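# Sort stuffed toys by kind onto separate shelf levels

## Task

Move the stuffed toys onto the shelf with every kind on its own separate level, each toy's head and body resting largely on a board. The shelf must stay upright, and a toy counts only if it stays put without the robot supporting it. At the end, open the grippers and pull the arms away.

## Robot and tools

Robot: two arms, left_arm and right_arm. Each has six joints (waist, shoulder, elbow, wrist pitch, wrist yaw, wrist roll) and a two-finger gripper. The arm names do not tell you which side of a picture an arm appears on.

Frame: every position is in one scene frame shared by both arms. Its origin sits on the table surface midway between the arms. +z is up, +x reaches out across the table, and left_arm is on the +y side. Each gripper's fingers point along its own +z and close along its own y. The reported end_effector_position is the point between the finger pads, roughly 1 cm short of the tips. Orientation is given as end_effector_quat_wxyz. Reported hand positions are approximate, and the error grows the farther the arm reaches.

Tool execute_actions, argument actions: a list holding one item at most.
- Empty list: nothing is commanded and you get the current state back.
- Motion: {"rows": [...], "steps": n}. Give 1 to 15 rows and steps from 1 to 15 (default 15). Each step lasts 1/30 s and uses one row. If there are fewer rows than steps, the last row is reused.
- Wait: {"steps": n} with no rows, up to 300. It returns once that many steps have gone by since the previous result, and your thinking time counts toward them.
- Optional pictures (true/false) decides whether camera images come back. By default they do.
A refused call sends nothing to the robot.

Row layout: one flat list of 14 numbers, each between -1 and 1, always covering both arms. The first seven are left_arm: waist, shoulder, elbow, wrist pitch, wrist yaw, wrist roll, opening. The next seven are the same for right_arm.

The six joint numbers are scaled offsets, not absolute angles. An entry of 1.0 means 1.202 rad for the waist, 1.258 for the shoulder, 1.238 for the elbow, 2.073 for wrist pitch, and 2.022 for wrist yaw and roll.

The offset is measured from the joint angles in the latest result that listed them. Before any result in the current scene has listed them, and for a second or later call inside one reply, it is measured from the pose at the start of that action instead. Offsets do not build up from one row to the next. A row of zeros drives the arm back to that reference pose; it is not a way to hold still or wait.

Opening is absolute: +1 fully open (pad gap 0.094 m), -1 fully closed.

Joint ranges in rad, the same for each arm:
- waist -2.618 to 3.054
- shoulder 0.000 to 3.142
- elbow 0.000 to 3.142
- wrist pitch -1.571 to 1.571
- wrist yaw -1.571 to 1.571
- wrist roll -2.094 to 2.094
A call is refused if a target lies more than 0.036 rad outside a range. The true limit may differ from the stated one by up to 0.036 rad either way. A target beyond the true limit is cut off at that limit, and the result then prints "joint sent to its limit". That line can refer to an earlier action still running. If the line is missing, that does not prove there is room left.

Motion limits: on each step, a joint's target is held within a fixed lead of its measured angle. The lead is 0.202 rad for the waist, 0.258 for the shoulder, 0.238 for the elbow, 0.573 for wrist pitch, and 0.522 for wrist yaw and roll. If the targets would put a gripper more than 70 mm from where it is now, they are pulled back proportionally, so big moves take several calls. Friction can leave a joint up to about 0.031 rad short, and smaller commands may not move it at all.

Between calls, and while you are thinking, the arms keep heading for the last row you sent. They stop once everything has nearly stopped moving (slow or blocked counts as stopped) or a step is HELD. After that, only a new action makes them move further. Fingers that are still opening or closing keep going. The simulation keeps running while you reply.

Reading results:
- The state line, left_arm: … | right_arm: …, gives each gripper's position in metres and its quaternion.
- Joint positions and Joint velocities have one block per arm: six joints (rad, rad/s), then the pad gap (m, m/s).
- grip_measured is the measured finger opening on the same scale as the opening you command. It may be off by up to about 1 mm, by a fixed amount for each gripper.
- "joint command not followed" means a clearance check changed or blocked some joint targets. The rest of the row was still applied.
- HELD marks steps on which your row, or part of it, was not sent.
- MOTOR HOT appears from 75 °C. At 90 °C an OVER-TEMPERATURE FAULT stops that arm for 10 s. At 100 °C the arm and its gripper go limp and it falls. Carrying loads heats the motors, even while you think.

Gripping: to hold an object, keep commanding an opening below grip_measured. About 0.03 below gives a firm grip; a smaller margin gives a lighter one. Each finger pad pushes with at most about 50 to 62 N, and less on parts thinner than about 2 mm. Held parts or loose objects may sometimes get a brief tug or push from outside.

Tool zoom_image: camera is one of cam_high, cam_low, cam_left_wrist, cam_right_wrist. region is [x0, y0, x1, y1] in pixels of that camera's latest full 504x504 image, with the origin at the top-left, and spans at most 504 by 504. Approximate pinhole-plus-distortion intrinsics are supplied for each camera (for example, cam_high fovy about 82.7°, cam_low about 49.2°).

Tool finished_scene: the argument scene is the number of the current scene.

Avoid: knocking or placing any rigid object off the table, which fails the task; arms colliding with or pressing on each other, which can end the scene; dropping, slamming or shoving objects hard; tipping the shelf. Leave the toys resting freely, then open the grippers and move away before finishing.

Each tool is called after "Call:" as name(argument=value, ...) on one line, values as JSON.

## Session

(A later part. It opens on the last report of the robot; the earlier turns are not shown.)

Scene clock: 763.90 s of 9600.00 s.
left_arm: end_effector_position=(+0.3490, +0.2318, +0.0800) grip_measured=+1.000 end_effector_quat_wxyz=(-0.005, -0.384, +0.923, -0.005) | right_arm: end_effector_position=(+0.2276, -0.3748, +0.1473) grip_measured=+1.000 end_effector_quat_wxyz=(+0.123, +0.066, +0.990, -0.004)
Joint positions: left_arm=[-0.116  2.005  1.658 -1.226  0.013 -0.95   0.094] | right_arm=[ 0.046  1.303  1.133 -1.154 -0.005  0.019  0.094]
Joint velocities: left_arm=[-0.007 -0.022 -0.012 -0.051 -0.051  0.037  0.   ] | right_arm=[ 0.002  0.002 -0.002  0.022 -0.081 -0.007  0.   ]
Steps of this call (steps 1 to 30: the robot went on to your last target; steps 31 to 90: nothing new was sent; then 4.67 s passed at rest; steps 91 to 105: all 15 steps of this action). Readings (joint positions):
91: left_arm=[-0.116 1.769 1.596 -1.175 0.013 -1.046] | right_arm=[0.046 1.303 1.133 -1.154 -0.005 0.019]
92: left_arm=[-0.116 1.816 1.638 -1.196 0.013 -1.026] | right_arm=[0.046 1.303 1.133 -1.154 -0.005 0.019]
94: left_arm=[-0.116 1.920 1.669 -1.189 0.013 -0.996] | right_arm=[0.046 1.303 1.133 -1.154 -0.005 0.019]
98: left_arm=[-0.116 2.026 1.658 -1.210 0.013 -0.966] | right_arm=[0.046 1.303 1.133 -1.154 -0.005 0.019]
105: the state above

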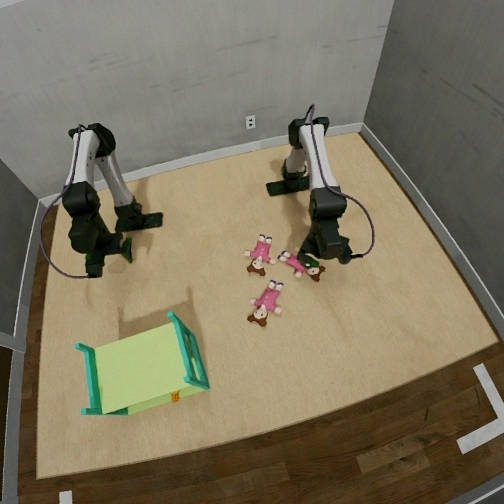

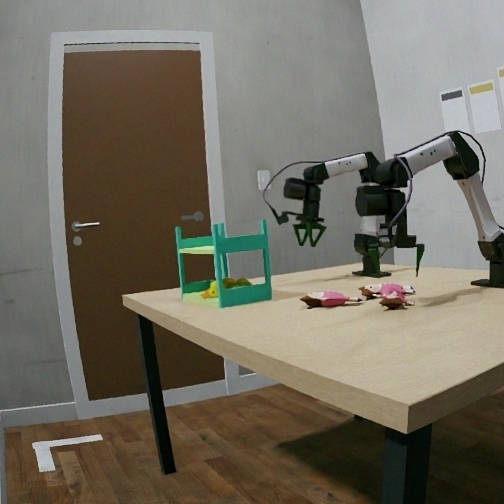

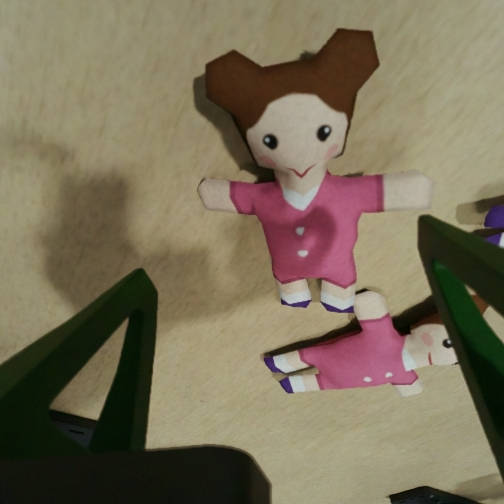

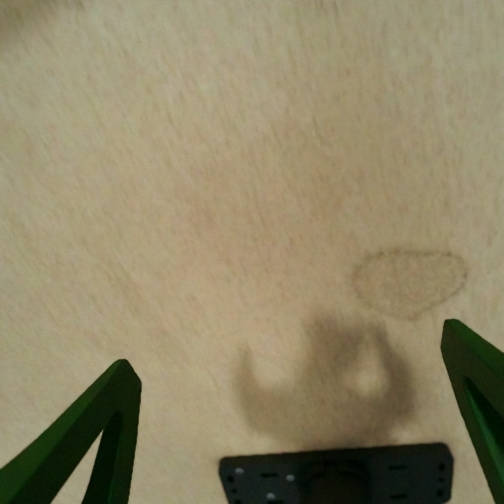

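Call:
execute_actions(actions=[{"rows":[[-0.153,-0.08,-0.08,0.03,0,-0.09,1,0,0,0,0,0,0,1],[-0.153,-0.08,-0.08,0.03,0,-0.09,1,0,0,0,0,0,0,1],[-0.153,-0.08,-0.1,0.05,0,-0.09,1,0,0,0,0,0,0,1],[-0.153,-0.08,-0.1,0.05,0,-0.09,1,0,0,0,0,0,0,1],[-0.153,-0.06,-0.14,0.08,0,-0.09,1,0,0,0,0,0,0,1],[-0.153,-0.06,-0.14,0.08,0,-0.09,1,0,0,0,0,0,0,1],[-0.153,-0.015,-0.24,0.135,0,-0.09,1,0,0,0,0,0,0,1]],"steps":15}])

Scene clock: 777.37 s of 9600.00 s.
left_arm: end_effector_position=(+0.2994, +0.1737, +0.0116) grip_measured=+1.000 end_effector_quat_wxyz=(-0.027, -0.377, +0.926, +0.011) | right_arm: end_effector_position=(+0.2276, -0.3748, +0.1473) grip_measured=+1.000 end_effector_quat_wxyz=(+0.123, +0.066, +0.990, -0.004)
Joint positions: left_arm=[-0.301  1.995  1.36  -0.99   0.02  -1.119  0.094] | right_arm=[ 0.046  1.303  1.133 -1.154 -0.005  0.019  0.094]
Joint velocities: left_arm=[-0.002  0.002 -0.027  0.3   -0.007 -0.022  0.   ] | right_arm=[-0.007  0.002  0.002  0.007  0.022 -0.037  0.   ]
Steps of this call (steps 1 to 15: the robot went on to your last target; steps 16 to 90: nothing new was sent; then 9.97 s passed at rest; steps 91 to 105: all 15 steps of this action). Readings (joint positions):
91: left_arm=[-0.131 1.995 1.642 -1.213 0.006 -0.970] | right_arm=[0.046 1.303 1.133 -1.154 -0.005 0.019]
92: left_arm=[-0.161 1.974 1.612 -1.197 -0.001 -1.003] | right_arm=[0.046 1.303 1.133 -1.154 -0.005 0.019]
94: left_arm=[-0.253 1.937 1.567 -1.182 0.002 -1.047] | right_arm=[0.046 1.303 1.133 -1.154 -0.005 0.019]
98: left_arm=[-0.328 1.928 1.464 -1.070 0.020 -1.091] | right_arm=[0.046 1.303 1.133 -1.154 -0.005 0.019]
105: the state above

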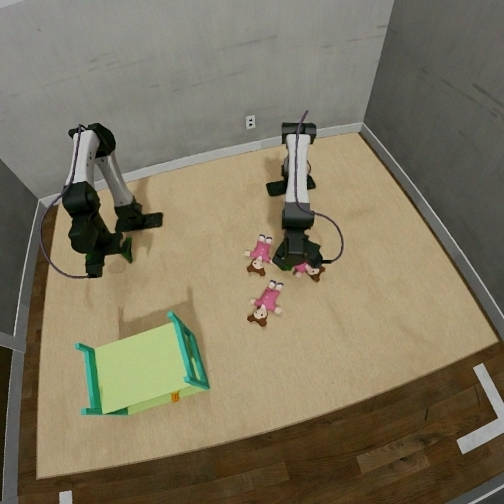

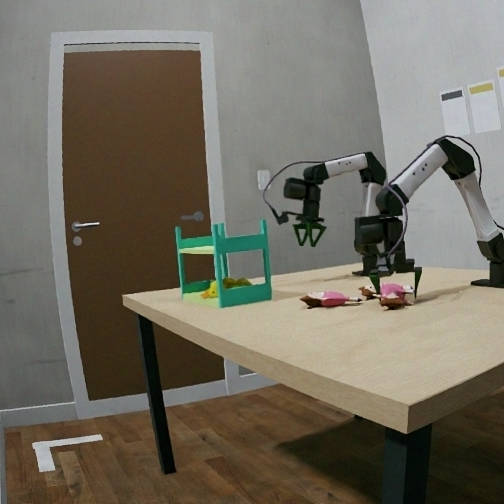

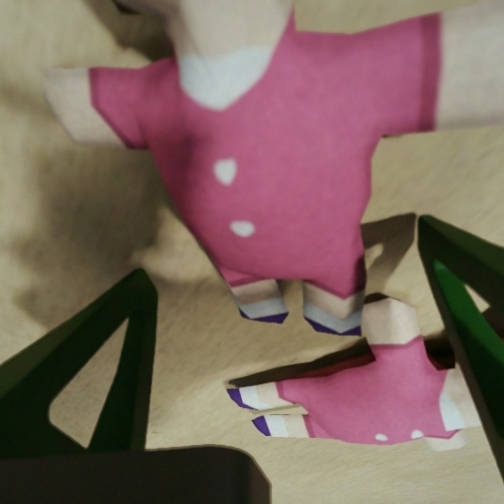

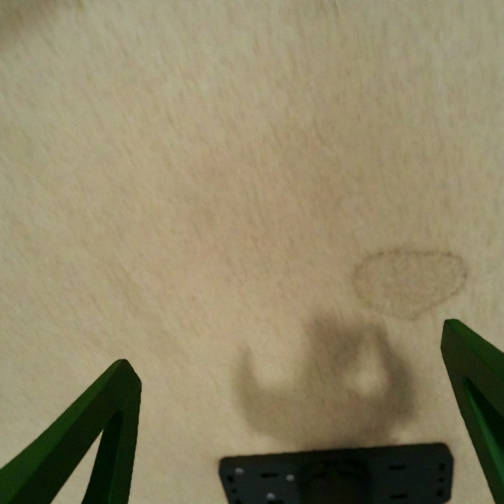

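Call:
execute_actions(actions=[{"rows":[[0.05,-0.02,0.05,0,0,0,1,0,0,0,0,0,0,1],[0.05,-0.02,0.05,0,0,0,1,0,0,0,0,0,0,1],[0.05,0,0.05,0,0,0,1,0,0,0,0,0,0,1],[0.05,0.03,0.05,0,0,0,1,0,0,0,0,0,0,1],[0.05,0.03,0.05,0,0,0,1,0,0,0,0,0,0,1],[0.05,0.03,0.05,0,0,0,1,0,0,0,0,0,0,1],[0.05,0.03,0.05,0,0,0,1,0,0,0,0,0,0,1],[0.05,0.03,0.05,0,0,0,-0.9,0,0,0,0,0,0,1]],"steps":15}], pictures=false)

Call:
execute_actions(actions=[{"steps":15}])

Scene clock: 785.43 s of 9600.00 s.
left_arm: end_effector_position=(+0.3214, +0.1897, +0.0114) grip_measured=-0.874 end_effector_quat_wxyz=(-0.019, -0.408, +0.913, +0.001) | right_arm: end_effector_position=(+0.2276, -0.3748, +0.1473) grip_measured=+1.000 end_effector_quat_wxyz=(+0.123, +0.066, +0.990, -0.004)
Joint positions: left_arm=[-0.238  2.029  1.411 -0.983  0.022 -1.124  0.006] | right_arm=[ 0.046  1.303  1.133 -1.154 -0.005  0.019  0.094]
Joint velocities: left_arm=[-0.012  0.007  0.066 -0.022  0.125 -0.051 -0.03 ] | right_arm=[-0.002 -0.007 -0.002  0.066  0.022 -0.051  0.   ]
Steps of this call (steps 1 to 30: the robot went on to your last target; steps 31 to 90: nothing new was sent; then 4.57 s passed at rest; steps 91 to 105: all 15 steps of this action). Readings (joint positions):
91: left_arm=[-0.297 1.995 1.365 -0.966 0.022 -1.125] | right_arm=[0.046 1.303 1.133 -1.154 -0.005 0.019]
92: left_arm=[-0.287 1.995 1.374 -0.972 0.024 -1.125] | right_arm=[0.046 1.303 1.133 -1.154 -0.005 0.019]
94: left_arm=[-0.260 1.997 1.395 -0.976 0.023 -1.125] | right_arm=[0.046 1.303 1.133 -1.154 -0.005 0.019]
98: left_arm=[-0.238 2.019 1.408 -0.977 0.021 -1.125] | right_arm=[0.046 1.303 1.133 -1.154 -0.005 0.019]
105: the state above

Scene clock: 785.93 s of 9600.00 s.
left_arm: end_effector_position=(+0.3218, +0.1895, +0.0118) grip_measured=-0.889 end_effector_quat_wxyz=(-0.018, -0.408, +0.913, +0.001) | right_arm: end_effector_position=(+0.2276, -0.3748, +0.1473) grip_measured=+1.000 end_effector_quat_wxyz=(+0.123, +0.066, +0.990, -0.004)
Joint positions: left_arm=[-0.238  2.029  1.413 -0.983  0.023 -1.124  0.005] | right_arm=[ 0.046  1.303  1.133 -1.154 -0.005  0.019  0.094]
Joint velocities: left_arm=[ 0.002 -0.022 -0.017 -0.022 -0.022 -0.066 -0.   ] | right_arm=[-0.012 -0.017  0.002  0.022 -0.007 -0.081  0.   ]
Steps of this call (steps 1 to 15: the robot went on to your last target). Readings (joint positions):
1: left_arm=[-0.238 2.029 1.413 -0.983 0.023 -1.124] | right_arm=[0.046 1.303 1.133 -1.154 -0.005 0.019]
2: left_arm=[-0.238 2.029 1.413 -0.983 0.023 -1.124] | right_arm=[0.046 1.303 1.133 -1.154 -0.005 0.019]
4: left_arm=[-0.238 2.029 1.413 -0.983 0.023 -1.124] | right_arm=[0.046 1.303 1.133 -1.154 -0.005 0.019]
8: left_arm=[-0.238 2.029 1.413 -0.983 0.023 -1.124] | right_arm=[0.046 1.303 1.133 -1.154 -0.005 0.019]
15: the state above
All arms were judged still, so your last target was given up. Only a new action makes them travel on or press farther. Fingers that are still opening or closing keep moving.

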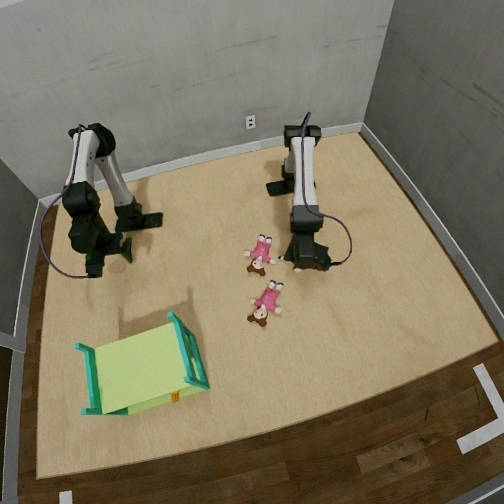

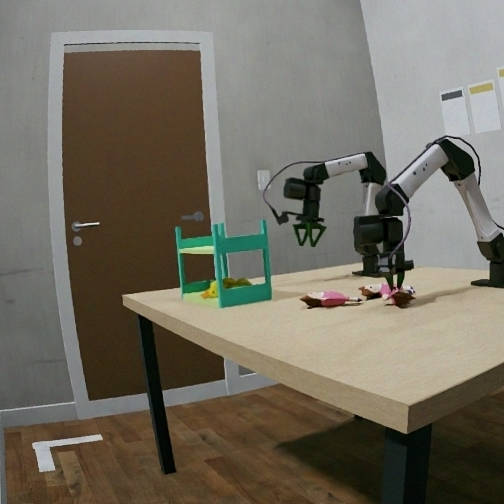

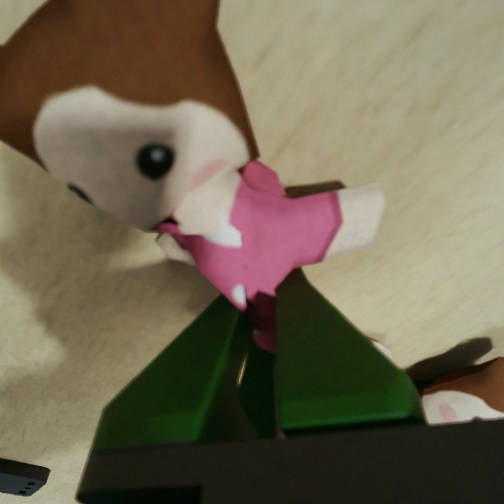

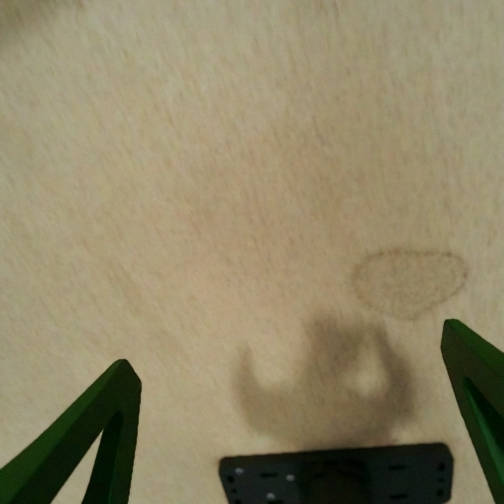

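Call:
execute_actions(actions=[{"rows":[[0,-0.2,0.1,-0.1,0,0,-0.92,0,0,0,0,0,0,1],[0,-0.2,0.1,-0.1,0,0,-0.92,0,0,0,0,0,0,1],[0,-0.2,0.1,-0.1,0,0,-0.92,0,0,0,0,0,0,1],[0,-0.2,0.2,-0.15,0,0,-0.92,0,0,0,0,0,0,1],[0,-0.2,0.2,-0.15,0,0,-0.92,0,0,0,0,0,0,1],[0,-0.2,0.2,-0.15,0,0,-0.92,0,0,0,0,0,0,1],[-0.475,0,0.5,-0.25,0,0,-0.92,0,0,0,0,0,0,1],[-0.475,0.08,0.55,-0.27,0,0,-0.92,0,0,0,0,0,0,1]],"steps":15}], pictures=false)

Call:
execute_actions(actions=[{"steps":20}])

Scene clock: 796.47 s of 9600.00 s.
left_arm: end_effector_position=(+0.2949, +0.0139, +0.1255) grip_measured=-0.908 end_effector_quat_wxyz=(+0.016, -0.203, +0.979, -0.027) | right_arm: end_effector_position=(+0.2276, -0.3748, +0.1473) grip_measured=+1.000 end_effector_quat_wxyz=(+0.123, +0.066, +0.990, -0.004)
Joint positions: left_arm=[-0.67   2.141  2.041 -1.409  0.008 -1.126  0.004] | right_arm=[ 0.046  1.303  1.133 -1.154 -0.005  0.019  0.094]
Joint velocities: left_arm=[-1.59   0.168  0.222 -0.403  0.081 -0.081 -0.001] | right_arm=[ 0.007  0.012 -0.007  0.007  0.066  0.066  0.   ]
Steps of this call (steps 1 to 90: nothing new was sent; then 7.03 s passed at rest; steps 91 to 105: all 15 steps of this action). Readings (joint positions):
91: left_arm=[-0.238 2.018 1.418 -0.994 0.023 -1.124] | right_arm=[0.046 1.303 1.133 -1.154 -0.005 0.019]
92: left_arm=[-0.238 1.997 1.422 -1.018 0.023 -1.124] | right_arm=[0.046 1.303 1.133 -1.154 -0.005 0.019]
94: left_arm=[-0.238 1.931 1.455 -1.075 0.023 -1.124] | right_arm=[0.046 1.303 1.133 -1.154 -0.005 0.019]
98: left_arm=[-0.288 1.903 1.695 -1.262 0.003 -1.126] | right_arm=[0.046 1.303 1.133 -1.154 -0.005 0.019]
105: the state above

Scene clock: 797.13 s of 9600.00 s.
left_arm: end_effector_position=(+0.2354, -0.0122, +0.1307) grip_measured=-0.908 end_effector_quat_wxyz=(-0.022, -0.137, +0.990, +0.006) | right_arm: end_effector_position=(+0.2276, -0.3748, +0.1473) grip_measured=+1.000 end_effector_quat_wxyz=(+0.123, +0.066, +0.990, -0.004)
Joint positions: left_arm=[-0.807  2.147  2.072 -1.53   0.029 -1.126  0.004] | right_arm=[ 0.046  1.303  1.133 -1.154 -0.005  0.019  0.094]
Joint velocities: left_arm=[-0.007  0.002  0.027 -0.007 -0.022 -0.007  0.   ] | right_arm=[-0.002  0.007 -0.007 -0.022 -0.066 -0.081  0.   ]
Steps of this call (steps 1 to 20: the robot went on to your last target). Readings (joint positions):
1: left_arm=[-0.725 2.146 2.049 -1.426 0.010 -1.126] | right_arm=[0.046 1.303 1.133 -1.154 -0.005 0.019]
2: left_arm=[-0.775 2.147 2.056 -1.443 0.016 -1.126] | right_arm=[0.046 1.303 1.133 -1.154 -0.005 0.019]
4: left_arm=[-0.841 2.147 2.067 -1.474 0.031 -1.126] | right_arm=[0.046 1.303 1.133 -1.154 -0.005 0.019]
8: left_arm=[-0.839 2.147 2.072 -1.508 0.038 -1.126] | right_arm=[0.046 1.303 1.133 -1.154 -0.005 0.019]
20: the state above

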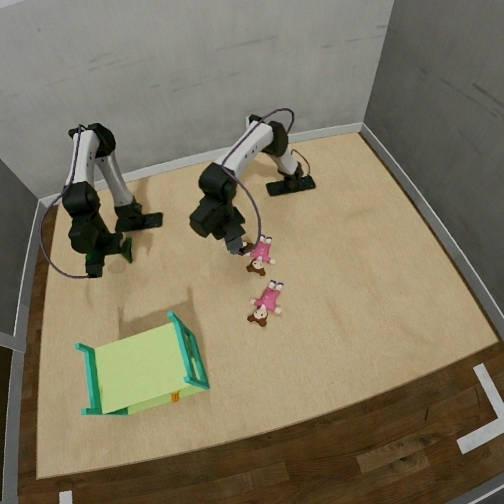

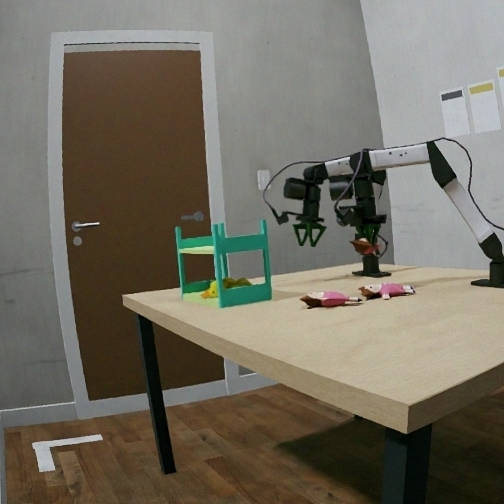

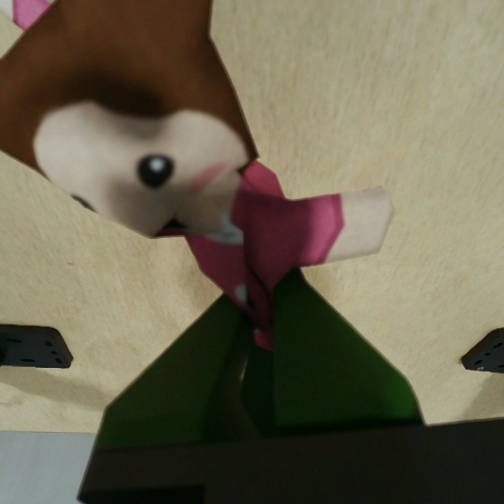

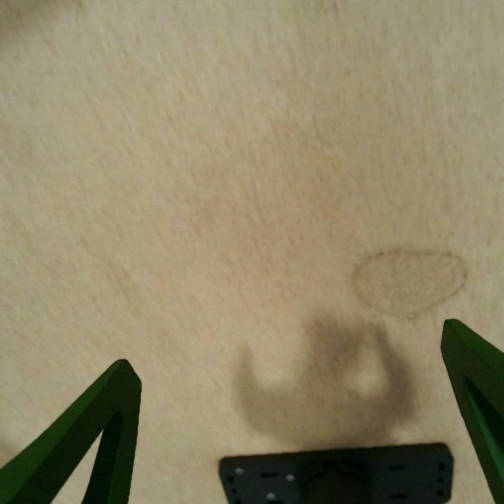

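Call:
execute_actions(actions=[{"rows":[[-0.05,0.25,0.105,0.08,0,0,-0.92,0,0,0,0,0,0,1],[-0.05,0.25,0.105,0.08,0,0,-0.92,0,0,0,0,0,0,1],[-0.05,0.25,0.105,0.08,0,0,-0.92,0,0,0,0,0,0,1],[-0.05,0.25,0.105,0.08,0,0,-0.92,0,0,0,0,0,0,1],[-0.05,0.25,0.105,0.08,0,0,-0.92,0,0,0,0,0,0,1],[-0.05,0.25,0.105,0.08,0,0,-0.92,0,0,0,0,0,0,1],[-0.05,0.25,0.105,0.08,0,0,-0.92,0,0,0,0,0,0,1],[-0.05,0.25,0.105,0.08,0,0,-0.92,0,0,0,0,0,0,1],[-0.05,0.25,0.105,0.08,0,0,-0.92,0,0,0,0,0,0,1],[-0.05,0.25,0.105,0.08,0,0,1,0,0,0,0,0,0,1]],"steps":15}], pictures=false)

Call:
execute_actions(actions=[{"rows":[[0,0,0,0,0,0,1,0,0,0,0,0,0,1],[0,0,0,0,0,0,1,0,0,0,0,0,0,1],[0,0,0,0,0,0,1,0,0,0,0,0,0,1],[0,0,0,0,0,0,1,0,0,0,0,0,0,1],[0,-0.3,0,0,0,0,1,0,0,0,0,0,0,1],[0,-0.3,0,0,0,0,1,0,0,0,0,0,0,1],[0,-0.3,0,0,0,0,1,0,0,0,0,0,0,1],[0,-0.3,0,0,0,0,1,0,0,0,0,0,0,1],[0,-0.3,0,0,0,0,1,0,0,0,0,0,0,1],[0,-0.3,0,0,0,0,1,0,0,0,0,0,0,1],[0.4,-0.4,-0.3,0,0,0,1,0,0,0,0,0,0,1]],"steps":15}], pictures=false)

Call:
execute_actions(actions=[{"steps":20}])

Scene clock: 813.23 s of 9600.00 s.
left_arm: end_effector_position=(+0.2464, -0.0665, +0.0191) grip_measured=+0.748 end_effector_quat_wxyz=(-0.039, -0.106, +0.993, +0.039) | right_arm: end_effector_position=(+0.2276, -0.3748, +0.1473) grip_measured=+1.000 end_effector_quat_wxyz=(+0.123, +0.066, +0.990, -0.004)
Joint positions: left_arm=[-0.868  2.476  2.185 -1.387  0.026 -1.126  0.082] | right_arm=[ 0.046  1.303  1.133 -1.154 -0.005  0.019  0.094]
Joint velocities: left_arm=[ 0.007 -0.076 -0.002  0.066 -0.051 -0.051  0.42 ] | right_arm=[-0.012 -0.007  0.007 -0.022  0.051  0.022  0.   ]
Steps of this call (steps 1 to 15: the robot went on to your last target; steps 16 to 90: nothing new was sent; then 12.60 s passed at rest; steps 91 to 105: all 15 steps of this action). Readings (joint positions):
91: left_arm=[-0.810 2.166 2.089 -1.537 0.028 -1.126] | right_arm=[0.046 1.303 1.133 -1.154 -0.005 0.019]
92: left_arm=[-0.814 2.200 2.126 -1.527 0.027 -1.126] | right_arm=[0.046 1.303 1.133 -1.154 -0.005 0.019]
94: left_arm=[-0.830 2.287 2.169 -1.480 0.027 -1.126] | right_arm=[0.046 1.303 1.133 -1.154 -0.005 0.019]
98: left_arm=[-0.861 2.463 2.185 -1.403 0.028 -1.126] | right_arm=[0.046 1.303 1.133 -1.154 -0.005 0.019]
105: the state above

Scene clock: 813.73 s of 9600.00 s.
left_arm: end_effector_position=(+0.2709, -0.0009, +0.1539) grip_measured=+1.000 end_effector_quat_wxyz=(+0.028, -0.176, +0.981, -0.072) | right_arm: end_effector_position=(+0.2276, -0.3748, +0.1473) grip_measured=+1.000 end_effector_quat_wxyz=(+0.123, +0.066, +0.990, -0.004)
Joint positions: left_arm=[-0.722  2.022  1.965 -1.363  0.039 -1.125  0.094] | right_arm=[ 0.046  1.303  1.133 -1.154 -0.005  0.019  0.094]
Joint velocities: left_arm=[ 1.438 -1.082 -1.199 -0.11   0.022  0.037  0.   ] | right_arm=[-0.007 -0.002 -0.007 -0.081  0.022 -0.037  0.   ]
Steps of this call (steps 1 to 15: all 15 steps of this action). Readings (joint positions):
1: left_arm=[-0.868 2.476 2.185 -1.386 0.026 -1.126] | right_arm=[0.046 1.303 1.133 -1.154 -0.005 0.019]
2: left_arm=[-0.868 2.476 2.185 -1.386 0.026 -1.126] | right_arm=[0.046 1.303 1.133 -1.154 -0.005 0.019]
4: left_arm=[-0.868 2.476 2.185 -1.386 0.026 -1.126] | right_arm=[0.046 1.303 1.133 -1.154 -0.005 0.019]
8: left_arm=[-0.868 2.377 2.166 -1.385 0.026 -1.126] | right_arm=[0.046 1.303 1.133 -1.154 -0.005 0.019]
15: the state above

Scene clock: 814.40 s of 9600.00 s.
left_arm: end_effector_position=(+0.3208, +0.1308, +0.1302) grip_measured=+1.000 end_effector_quat_wxyz=(+0.004, -0.339, +0.940, -0.019) | right_arm: end_effector_position=(+0.2276, -0.3748, +0.1473) grip_measured=+1.000 end_effector_quat_wxyz=(+0.123, +0.066, +0.990, -0.004)
Joint positions: left_arm=[-0.387  1.98   1.82  -1.378  0.021 -1.125  0.094] | right_arm=[ 0.046  1.303  1.133 -1.154 -0.005  0.019  0.094]
Joint velocities: left_arm=[ 0.002  0.017 -0.007 -0.007  0.051 -0.037  0.   ] | right_arm=[-0.002 -0.002  0.002  0.007  0.066  0.022  0.   ]
Steps of this call (steps 1 to 20: the robot went on to your last target). Readings (joint positions):
1: left_arm=[-0.668 1.993 1.930 -1.367 0.038 -1.125] | right_arm=[0.046 1.303 1.133 -1.154 -0.005 0.019]
2: left_arm=[-0.611 1.977 1.903 -1.369 0.037 -1.125] | right_arm=[0.046 1.303 1.133 -1.154 -0.005 0.019]
4: left_arm=[-0.492 1.972 1.865 -1.370 0.035 -1.125] | right_arm=[0.046 1.303 1.133 -1.154 -0.005 0.019]
8: left_arm=[-0.352 1.980 1.822 -1.376 0.015 -1.125] | right_arm=[0.046 1.303 1.133 -1.154 -0.005 0.019]
20: the state above

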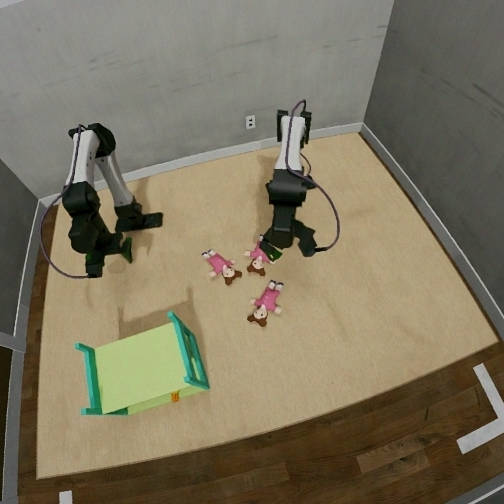

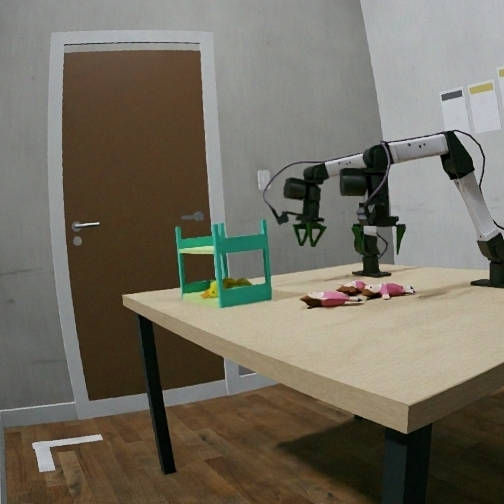

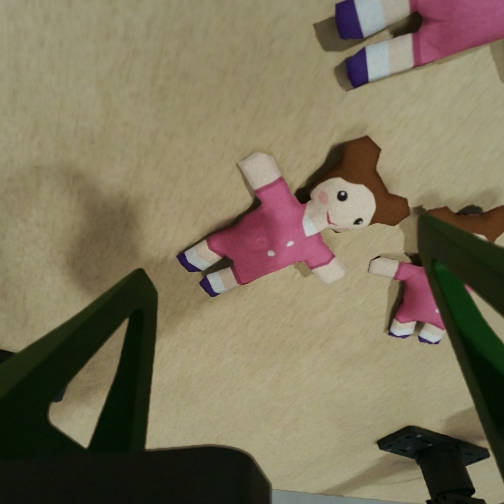

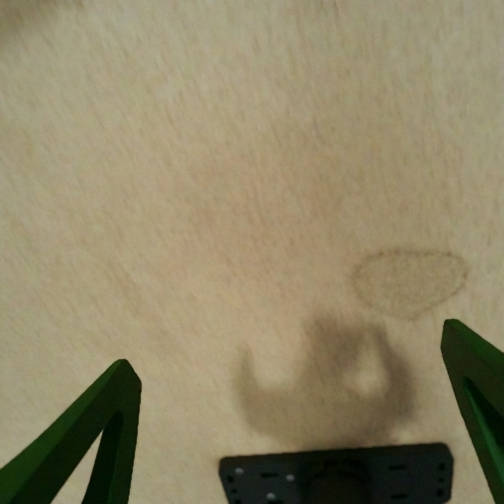

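Call:
execute_actions(actions=[{"rows":[[0.4,-0.3,0,0,0,0,1,0.6,0,0,0,0,0,1]],"steps":15}])

Scene clock: 839.30 s of 9600.00 s.
left_arm: end_effector_position=(+0.3249, +0.3153, +0.2662) grip_measured=+1.000 end_effector_quat_wxyz=(+0.179, -0.546, +0.811, -0.111) | right_arm: end_effector_position=(+0.1827, -0.1944, +0.1476) grip_measured=+1.000 end_effector_quat_wxyz=(+0.118, -0.287, +0.950, +0.043)
Joint positions: left_arm=[ 0.108  1.592  1.815 -1.37   0.011 -1.125  0.094] | right_arm=[ 0.767  1.303  1.133 -1.149 -0.01   0.02   0.094]
Joint velocities: left_arm=[-0.11   0.007  0.007 -0.007 -0.007  0.037  0.   ] | right_arm=[ 0.007  0.002 -0.007 -0.037 -0.007 -0.11   0.   ]
Steps of this call (steps 1 to 15: the robot went on to your last target; steps 16 to 90: nothing new was sent; then 21.40 s passed at rest; steps 91 to 105: all 15 steps of this action). Readings (joint positions):
91: left_arm=[-0.377 1.968 1.817 -1.375 0.026 -1.125] | right_arm=[0.069 1.303 1.133 -1.154 0.006 0.020]
92: left_arm=[-0.358 1.947 1.809 -1.373 0.031 -1.125] | right_arm=[0.129 1.303 1.133 -1.153 0.010 0.020]
94: left_arm=[-0.289 1.880 1.806 -1.373 0.033 -1.125] | right_arm=[0.273 1.303 1.133 -1.151 0.007 0.020]
98: left_arm=[-0.109 1.711 1.806 -1.370 0.032 -1.125] | right_arm=[0.559 1.303 1.133 -1.149 0.002 0.020]
105: the state above

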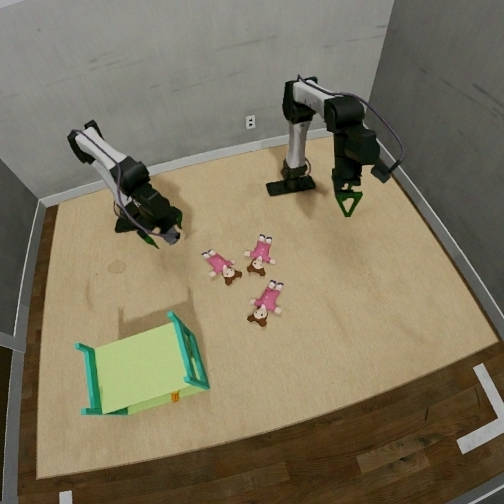

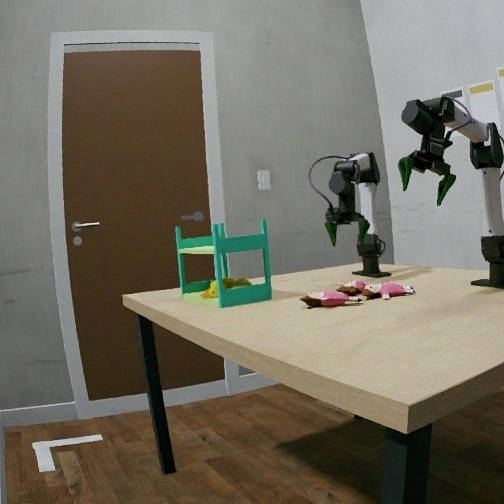

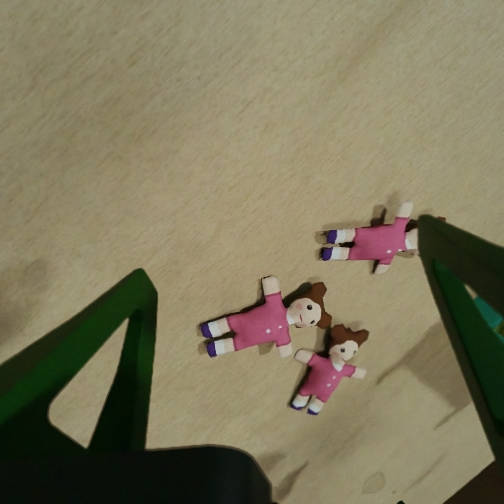

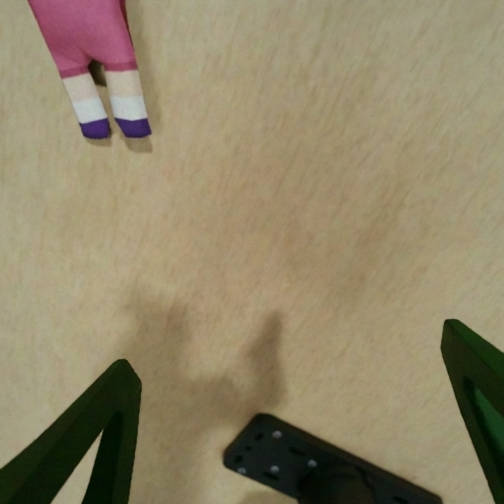

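Call:
execute_actions(actions=[{"rows":[[0,0,0,0,0,0,1,0.137,0.3,0.4,-0.078,0,0.1,1],[0,0,0,0,0,0,1,0.137,0.65,0.6,-0.09,0,0.1,1]],"steps":15}])

Call:
execute_actions(actions=[{"steps":20}])

Scene clock: 853.63 s of 9600.00 s.
left_arm: end_effector_position=(+0.3255, +0.3120, +0.2646) grip_measured=+1.000 end_effector_quat_wxyz=(+0.175, -0.543, +0.814, -0.112) | right_arm: end_effector_position=(+0.2601, -0.0606, +0.0673) grip_measured=+1.000 end_effector_quat_wxyz=(-0.022, -0.279, +0.960, -0.008)
Joint positions: left_arm=[ 0.1    1.596  1.815 -1.371  0.015 -1.125  0.094] | right_arm=[ 0.931  2.167  1.851 -1.301 -0.006  0.203  0.094]
Joint velocities: left_arm=[ 0.002  0.002  0.007 -0.066 -0.081 -0.007  0.   ] | right_arm=[-0.007 -0.012 -0.007 -0.183 -0.022 -0.022  0.   ]
Steps of this call (steps 1 to 15: the robot went on to your last target; steps 16 to 90: nothing new was sent; then 10.83 s passed at rest; steps 91 to 105: all 15 steps of this action). Readings (joint positions):
91: left_arm=[0.100 1.596 1.815 -1.371 0.015 -1.125] | right_arm=[0.786 1.332 1.167 -1.190 -0.002 0.047]
92: left_arm=[0.100 1.596 1.815 -1.371 0.015 -1.125] | right_arm=[0.830 1.400 1.246 -1.252 0.001 0.081]
94: left_arm=[0.100 1.596 1.815 -1.371 0.015 -1.125] | right_arm=[0.903 1.565 1.413 -1.286 -0.003 0.127]
98: left_arm=[0.100 1.596 1.815 -1.371 0.015 -1.125] | right_arm=[0.931 1.910 1.747 -1.303 -0.006 0.176]
105: the state above

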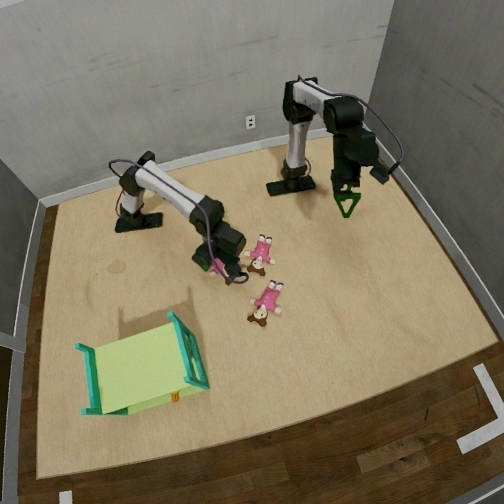

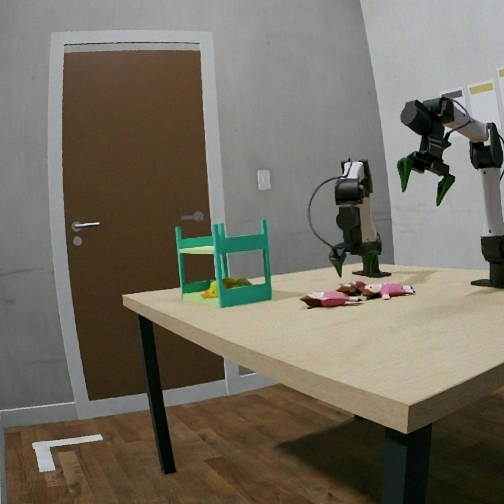

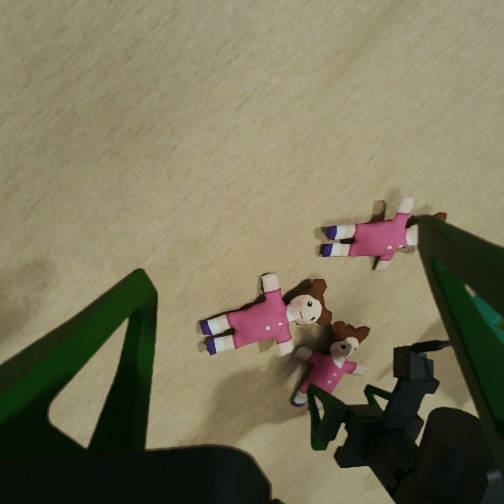

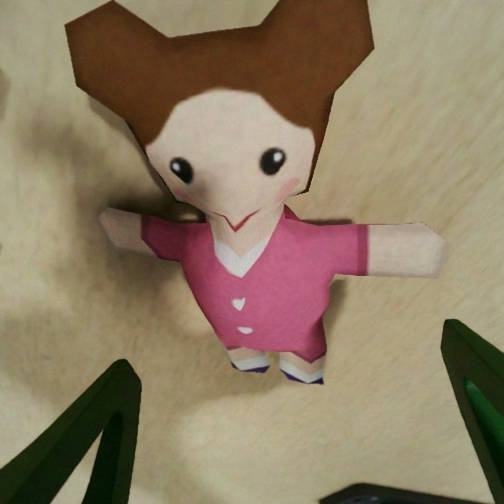

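Scene clock: 854.30 s of 9600.00 s.
left_arm: end_effector_position=(+0.3255, +0.3120, +0.2646) grip_measured=+1.000 end_effector_quat_wxyz=(+0.175, -0.543, +0.814, -0.112) | right_arm: end_effector_position=(+0.2569, -0.0636, +0.0783) grip_measured=+1.000 end_effector_quat_wxyz=(-0.019, -0.276, +0.961, -0.007)
Joint positions: left_arm=[ 0.1    1.596  1.815 -1.371  0.015 -1.125  0.094] | right_arm=[ 0.931  2.139  1.851 -1.323 -0.006  0.21   0.094]
Joint velocities: left_arm=[-0.002 -0.007  0.012 -0.051  0.037  0.007  0.   ] | right_arm=[-0.002 -0.022  0.002  0.066  0.066  0.037  0.   ]
Steps of this call (steps 1 to 20: the robot went on to your last target). Readings (joint positions):
1: left_arm=[0.100 1.596 1.815 -1.371 0.015 -1.125] | right_arm=[0.931 2.165 1.851 -1.306 -0.006 0.205]
2: left_arm=[0.100 1.596 1.815 -1.371 0.015 -1.125] | right_arm=[0.931 2.159 1.851 -1.309 -0.006 0.206]
4: left_arm=[0.100 1.596 1.815 -1.371 0.015 -1.125] | right_arm=[0.931 2.148 1.851 -1.315 -0.006 0.207]
8: left_arm=[0.100 1.596 1.815 -1.371 0.015 -1.125] | right_arm=[0.931 2.139 1.851 -1.321 -0.006 0.209]
20: the state above

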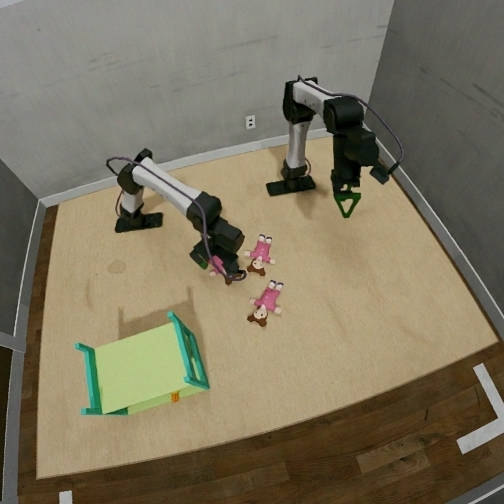

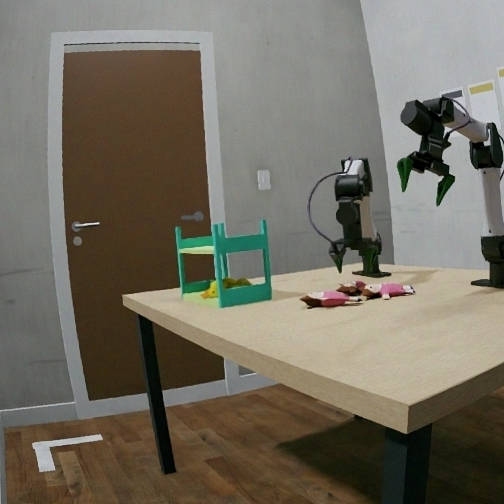

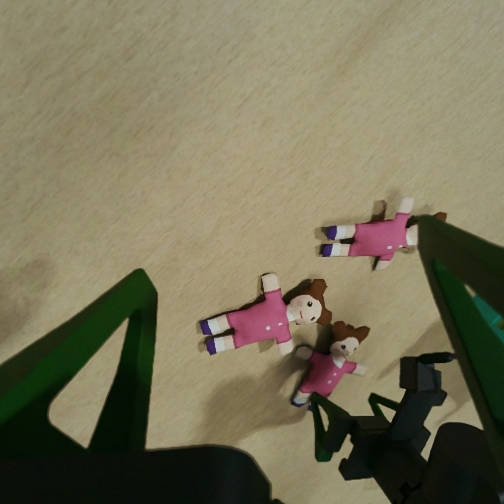

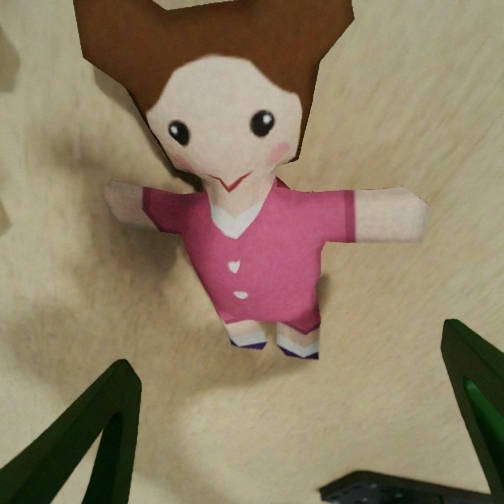

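Call:
execute_actions(actions=[{"rows":[[0,0,0,0,0,0,1,0.045,0,-0.05,0.06,0,-0.05,1],[0,0,0,0,0,0,1,0.045,0,-0.1,0.12,0,-0.05,1],[0,0,0,0,0,0,1,0.045,0.0,-0.1,0.12,0,-0.05,1],[0,0,0,0,0,0,1,0.045,0.0,-0.1,0.12,0,-0.05,1],[0,0,0,0,0,0,1,0.045,0.0,-0.1,0.12,0,-0.05,1],[0,0,0,0,0,0,1,0.045,0.04,-0.1,0.12,0,-0.05,1],[0,0,0,0,0,0,1,0.045,0.08,-0.1,0.12,0,-0.05,1]],"steps":15}])

Call:
execute_actions(actions=[{"steps":15}])

Scene clock: 869.03 s of 9600.00 s.
left_arm: end_effector_position=(+0.3255, +0.3120, +0.2646) grip_measured=+1.000 end_effector_quat_wxyz=(+0.175, -0.543, +0.814, -0.112) | right_arm: end_effector_position=(+0.2546, -0.0365, +0.0225) grip_measured=+1.000 end_effector_quat_wxyz=(-0.005, -0.340, +0.941, -0.002)
Joint positions: left_arm=[ 0.1    1.596  1.815 -1.371  0.015 -1.125  0.094] | right_arm=[ 0.983  2.215  1.75  -1.116 -0.     0.128  0.094]
Joint velocities: left_arm=[ 0.012  0.007  0.002  0.066  0.022 -0.051  0.   ] | right_arm=[-0.007  0.012  0.007  0.022  0.066  0.051  0.   ]
Steps of this call (steps 1 to 15: the robot went on to your last target; steps 16 to 90: nothing new was sent; then 11.23 s passed at rest; steps 91 to 105: all 15 steps of this action). Readings (joint positions):
91: left_arm=[0.100 1.596 1.815 -1.371 0.015 -1.125] | right_arm=[0.935 2.139 1.844 -1.312 -0.005 0.199]
92: left_arm=[0.100 1.596 1.815 -1.371 0.015 -1.125] | right_arm=[0.941 2.135 1.823 -1.275 -0.004 0.184]
94: left_arm=[0.100 1.596 1.815 -1.371 0.015 -1.125] | right_arm=[0.961 2.135 1.774 -1.201 -0.004 0.161]
98: left_arm=[0.100 1.596 1.815 -1.371 0.015 -1.125] | right_arm=[0.984 2.179 1.748 -1.138 -0.004 0.137]
105: the state above

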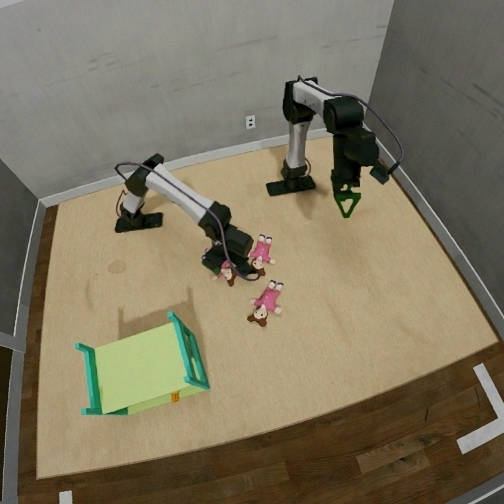

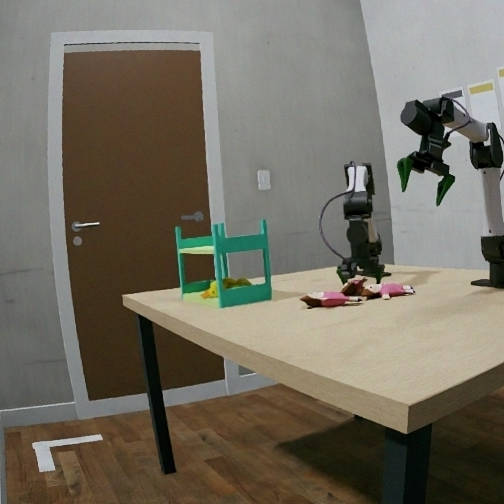

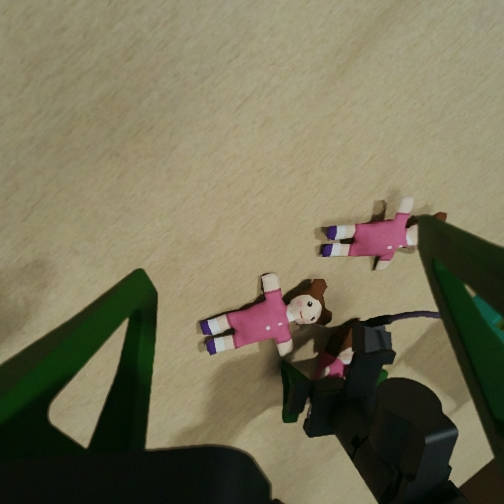

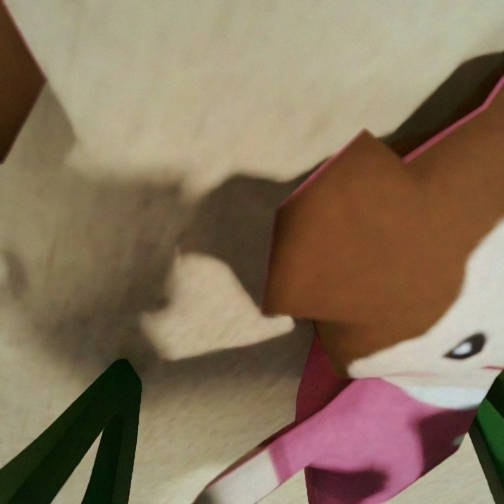

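Scene clock: 869.53 s of 9600.00 s.
left_arm: end_effector_position=(+0.3255, +0.3120, +0.2646) grip_measured=+1.000 end_effector_quat_wxyz=(+0.175, -0.543, +0.814, -0.112) | right_arm: end_effector_position=(+0.2546, -0.0365, +0.0225) grip_measured=+1.000 end_effector_quat_wxyz=(-0.005, -0.340, +0.940, -0.002)
Joint positions: left_arm=[ 0.1    1.596  1.815 -1.371  0.015 -1.125  0.094] | right_arm=[ 0.983  2.215  1.75  -1.116  0.     0.128  0.094]
Joint velocities: left_arm=[ 0.002  0.002 -0.017 -0.037 -0.022 -0.007  0.   ] | right_arm=[ 0.007 -0.007 -0.012 -0.007 -0.051 -0.037  0.   ]
Steps of this call (steps 1 to 15: the robot went on to your last target). Readings (joint positions):
1: left_arm=[0.100 1.596 1.815 -1.371 0.015 -1.125] | right_arm=[0.983 2.215 1.750 -1.116 0.000 0.128]
2: left_arm=[0.100 1.596 1.815 -1.371 0.015 -1.125] | right_arm=[0.983 2.215 1.750 -1.116 0.000 0.128]
4: left_arm=[0.100 1.596 1.815 -1.371 0.015 -1.125] | right_arm=[0.983 2.215 1.750 -1.116 0.000 0.128]
8: left_arm=[0.100 1.596 1.815 -1.371 0.015 -1.125] | right_arm=[0.983 2.215 1.750 -1.116 0.000 0.128]
15: the state above
All arms were judged still, so your last target was given up. Only a new action makes them travel on or press farther. Fingers that are still opening or closing keep moving.

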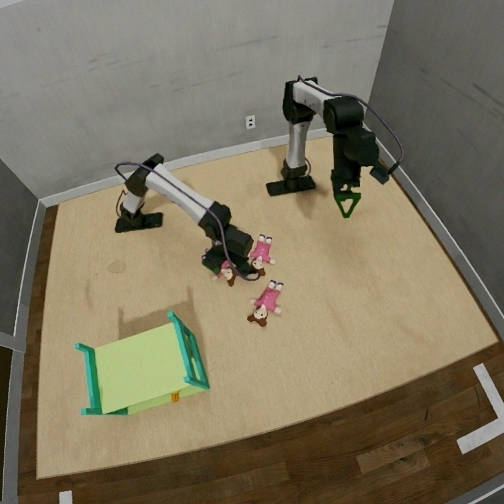

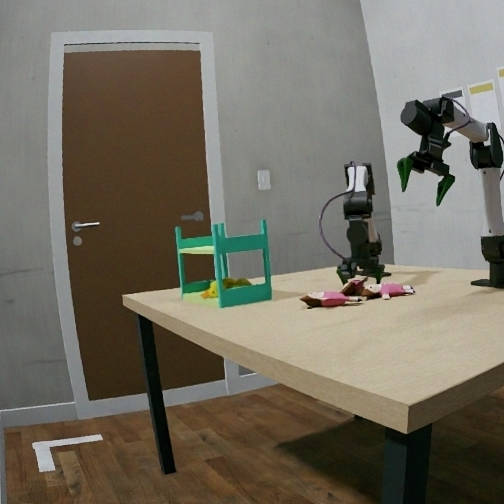

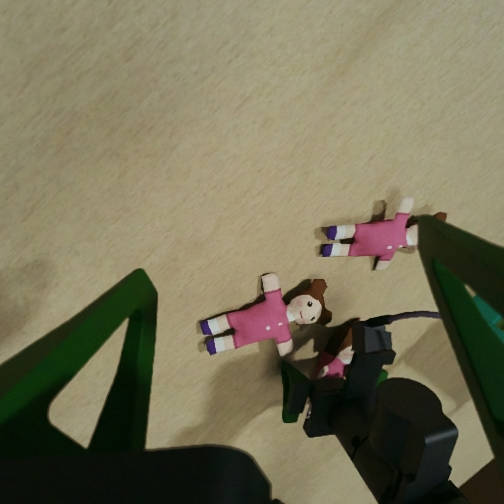

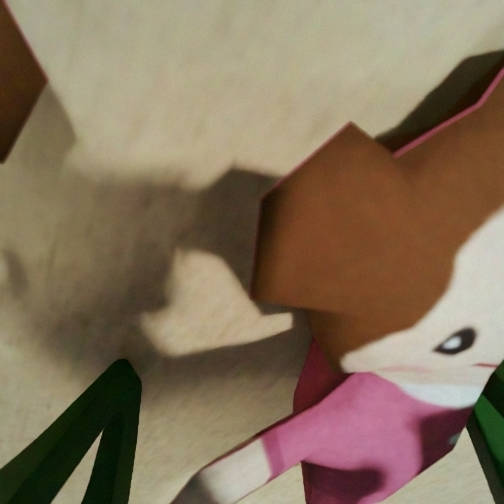

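Call:
execute_actions(actions=[{"rows":[[0,0,0,0,0,0,1,0,-0.08,0,0,0,0,1],[0,0,0,0,0,0,1,0,-0.08,0,0,0,0,1],[0,0,0,0,0,0,1,0,-0.08,0,0,0,0,1],[0,0,0,0,0,0,1,0,-0.08,0,0,0,0,1],[0,0,0,0,0,0,1,-0.07,-0.08,0.03,-0.03,0,0,1]],"steps":15}])

Scene clock: 878.80 s of 9600.00 s.
left_arm: end_effector_position=(+0.3255, +0.3120, +0.2646) grip_measured=+1.000 end_effector_quat_wxyz=(+0.175, -0.543, +0.814, -0.112) | right_arm: end_effector_position=(+0.2820, -0.0629, +0.0651) grip_measured=+1.000 end_effector_quat_wxyz=(+0.026, -0.297, +0.954, +0.013)
Joint positions: left_arm=[ 0.1    1.596  1.815 -1.371  0.015 -1.125  0.094] | right_arm=[ 0.893  2.121  1.77  -1.161 -0.002  0.128  0.094]
Joint velocities: left_arm=[-0.007  0.012  0.007 -0.037 -0.007 -0.007  0.   ] | right_arm=[-0.007  0.012  0.027 -0.095  0.022 -0.037  0.   ]
Steps of this call (steps 1 to 90: nothing new was sent; then 5.77 s passed at rest; steps 91 to 105: all 15 steps of this action). Readings (joint positions):
91: left_arm=[0.100 1.596 1.815 -1.371 0.015 -1.125] | right_arm=[0.983 2.207 1.750 -1.117 0.000 0.128]
92: left_arm=[0.100 1.596 1.815 -1.371 0.015 -1.125] | right_arm=[0.983 2.197 1.749 -1.120 0.000 0.128]
94: left_arm=[0.100 1.596 1.815 -1.371 0.015 -1.125] | right_arm=[0.983 2.164 1.749 -1.120 0.000 0.128]
98: left_arm=[0.100 1.596 1.815 -1.371 0.015 -1.125] | right_arm=[0.933 2.123 1.767 -1.143 -0.003 0.128]
105: the state above

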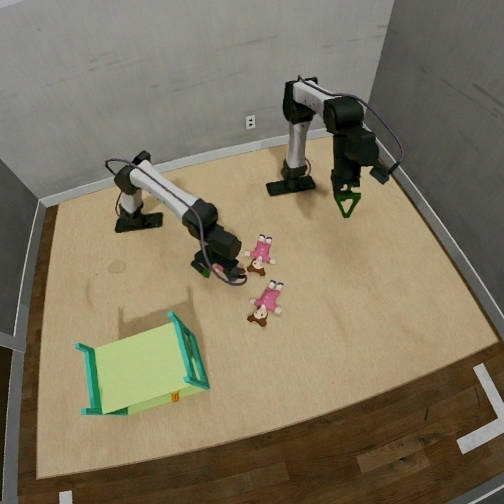

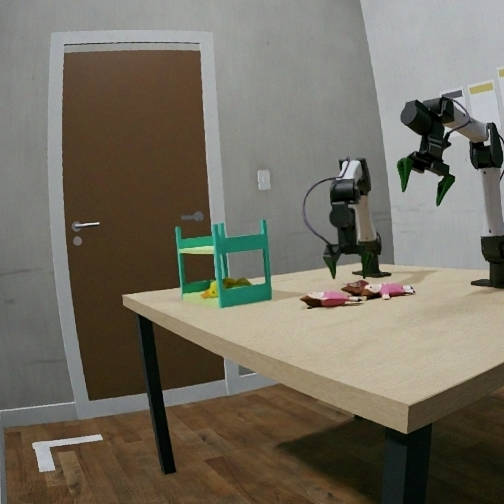

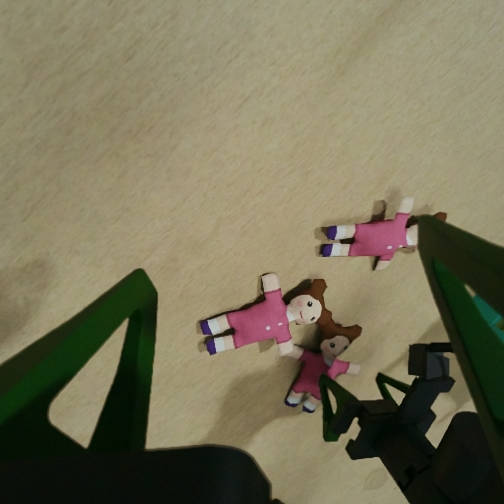

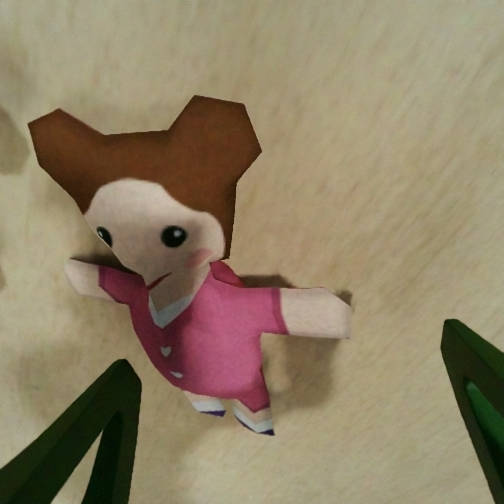

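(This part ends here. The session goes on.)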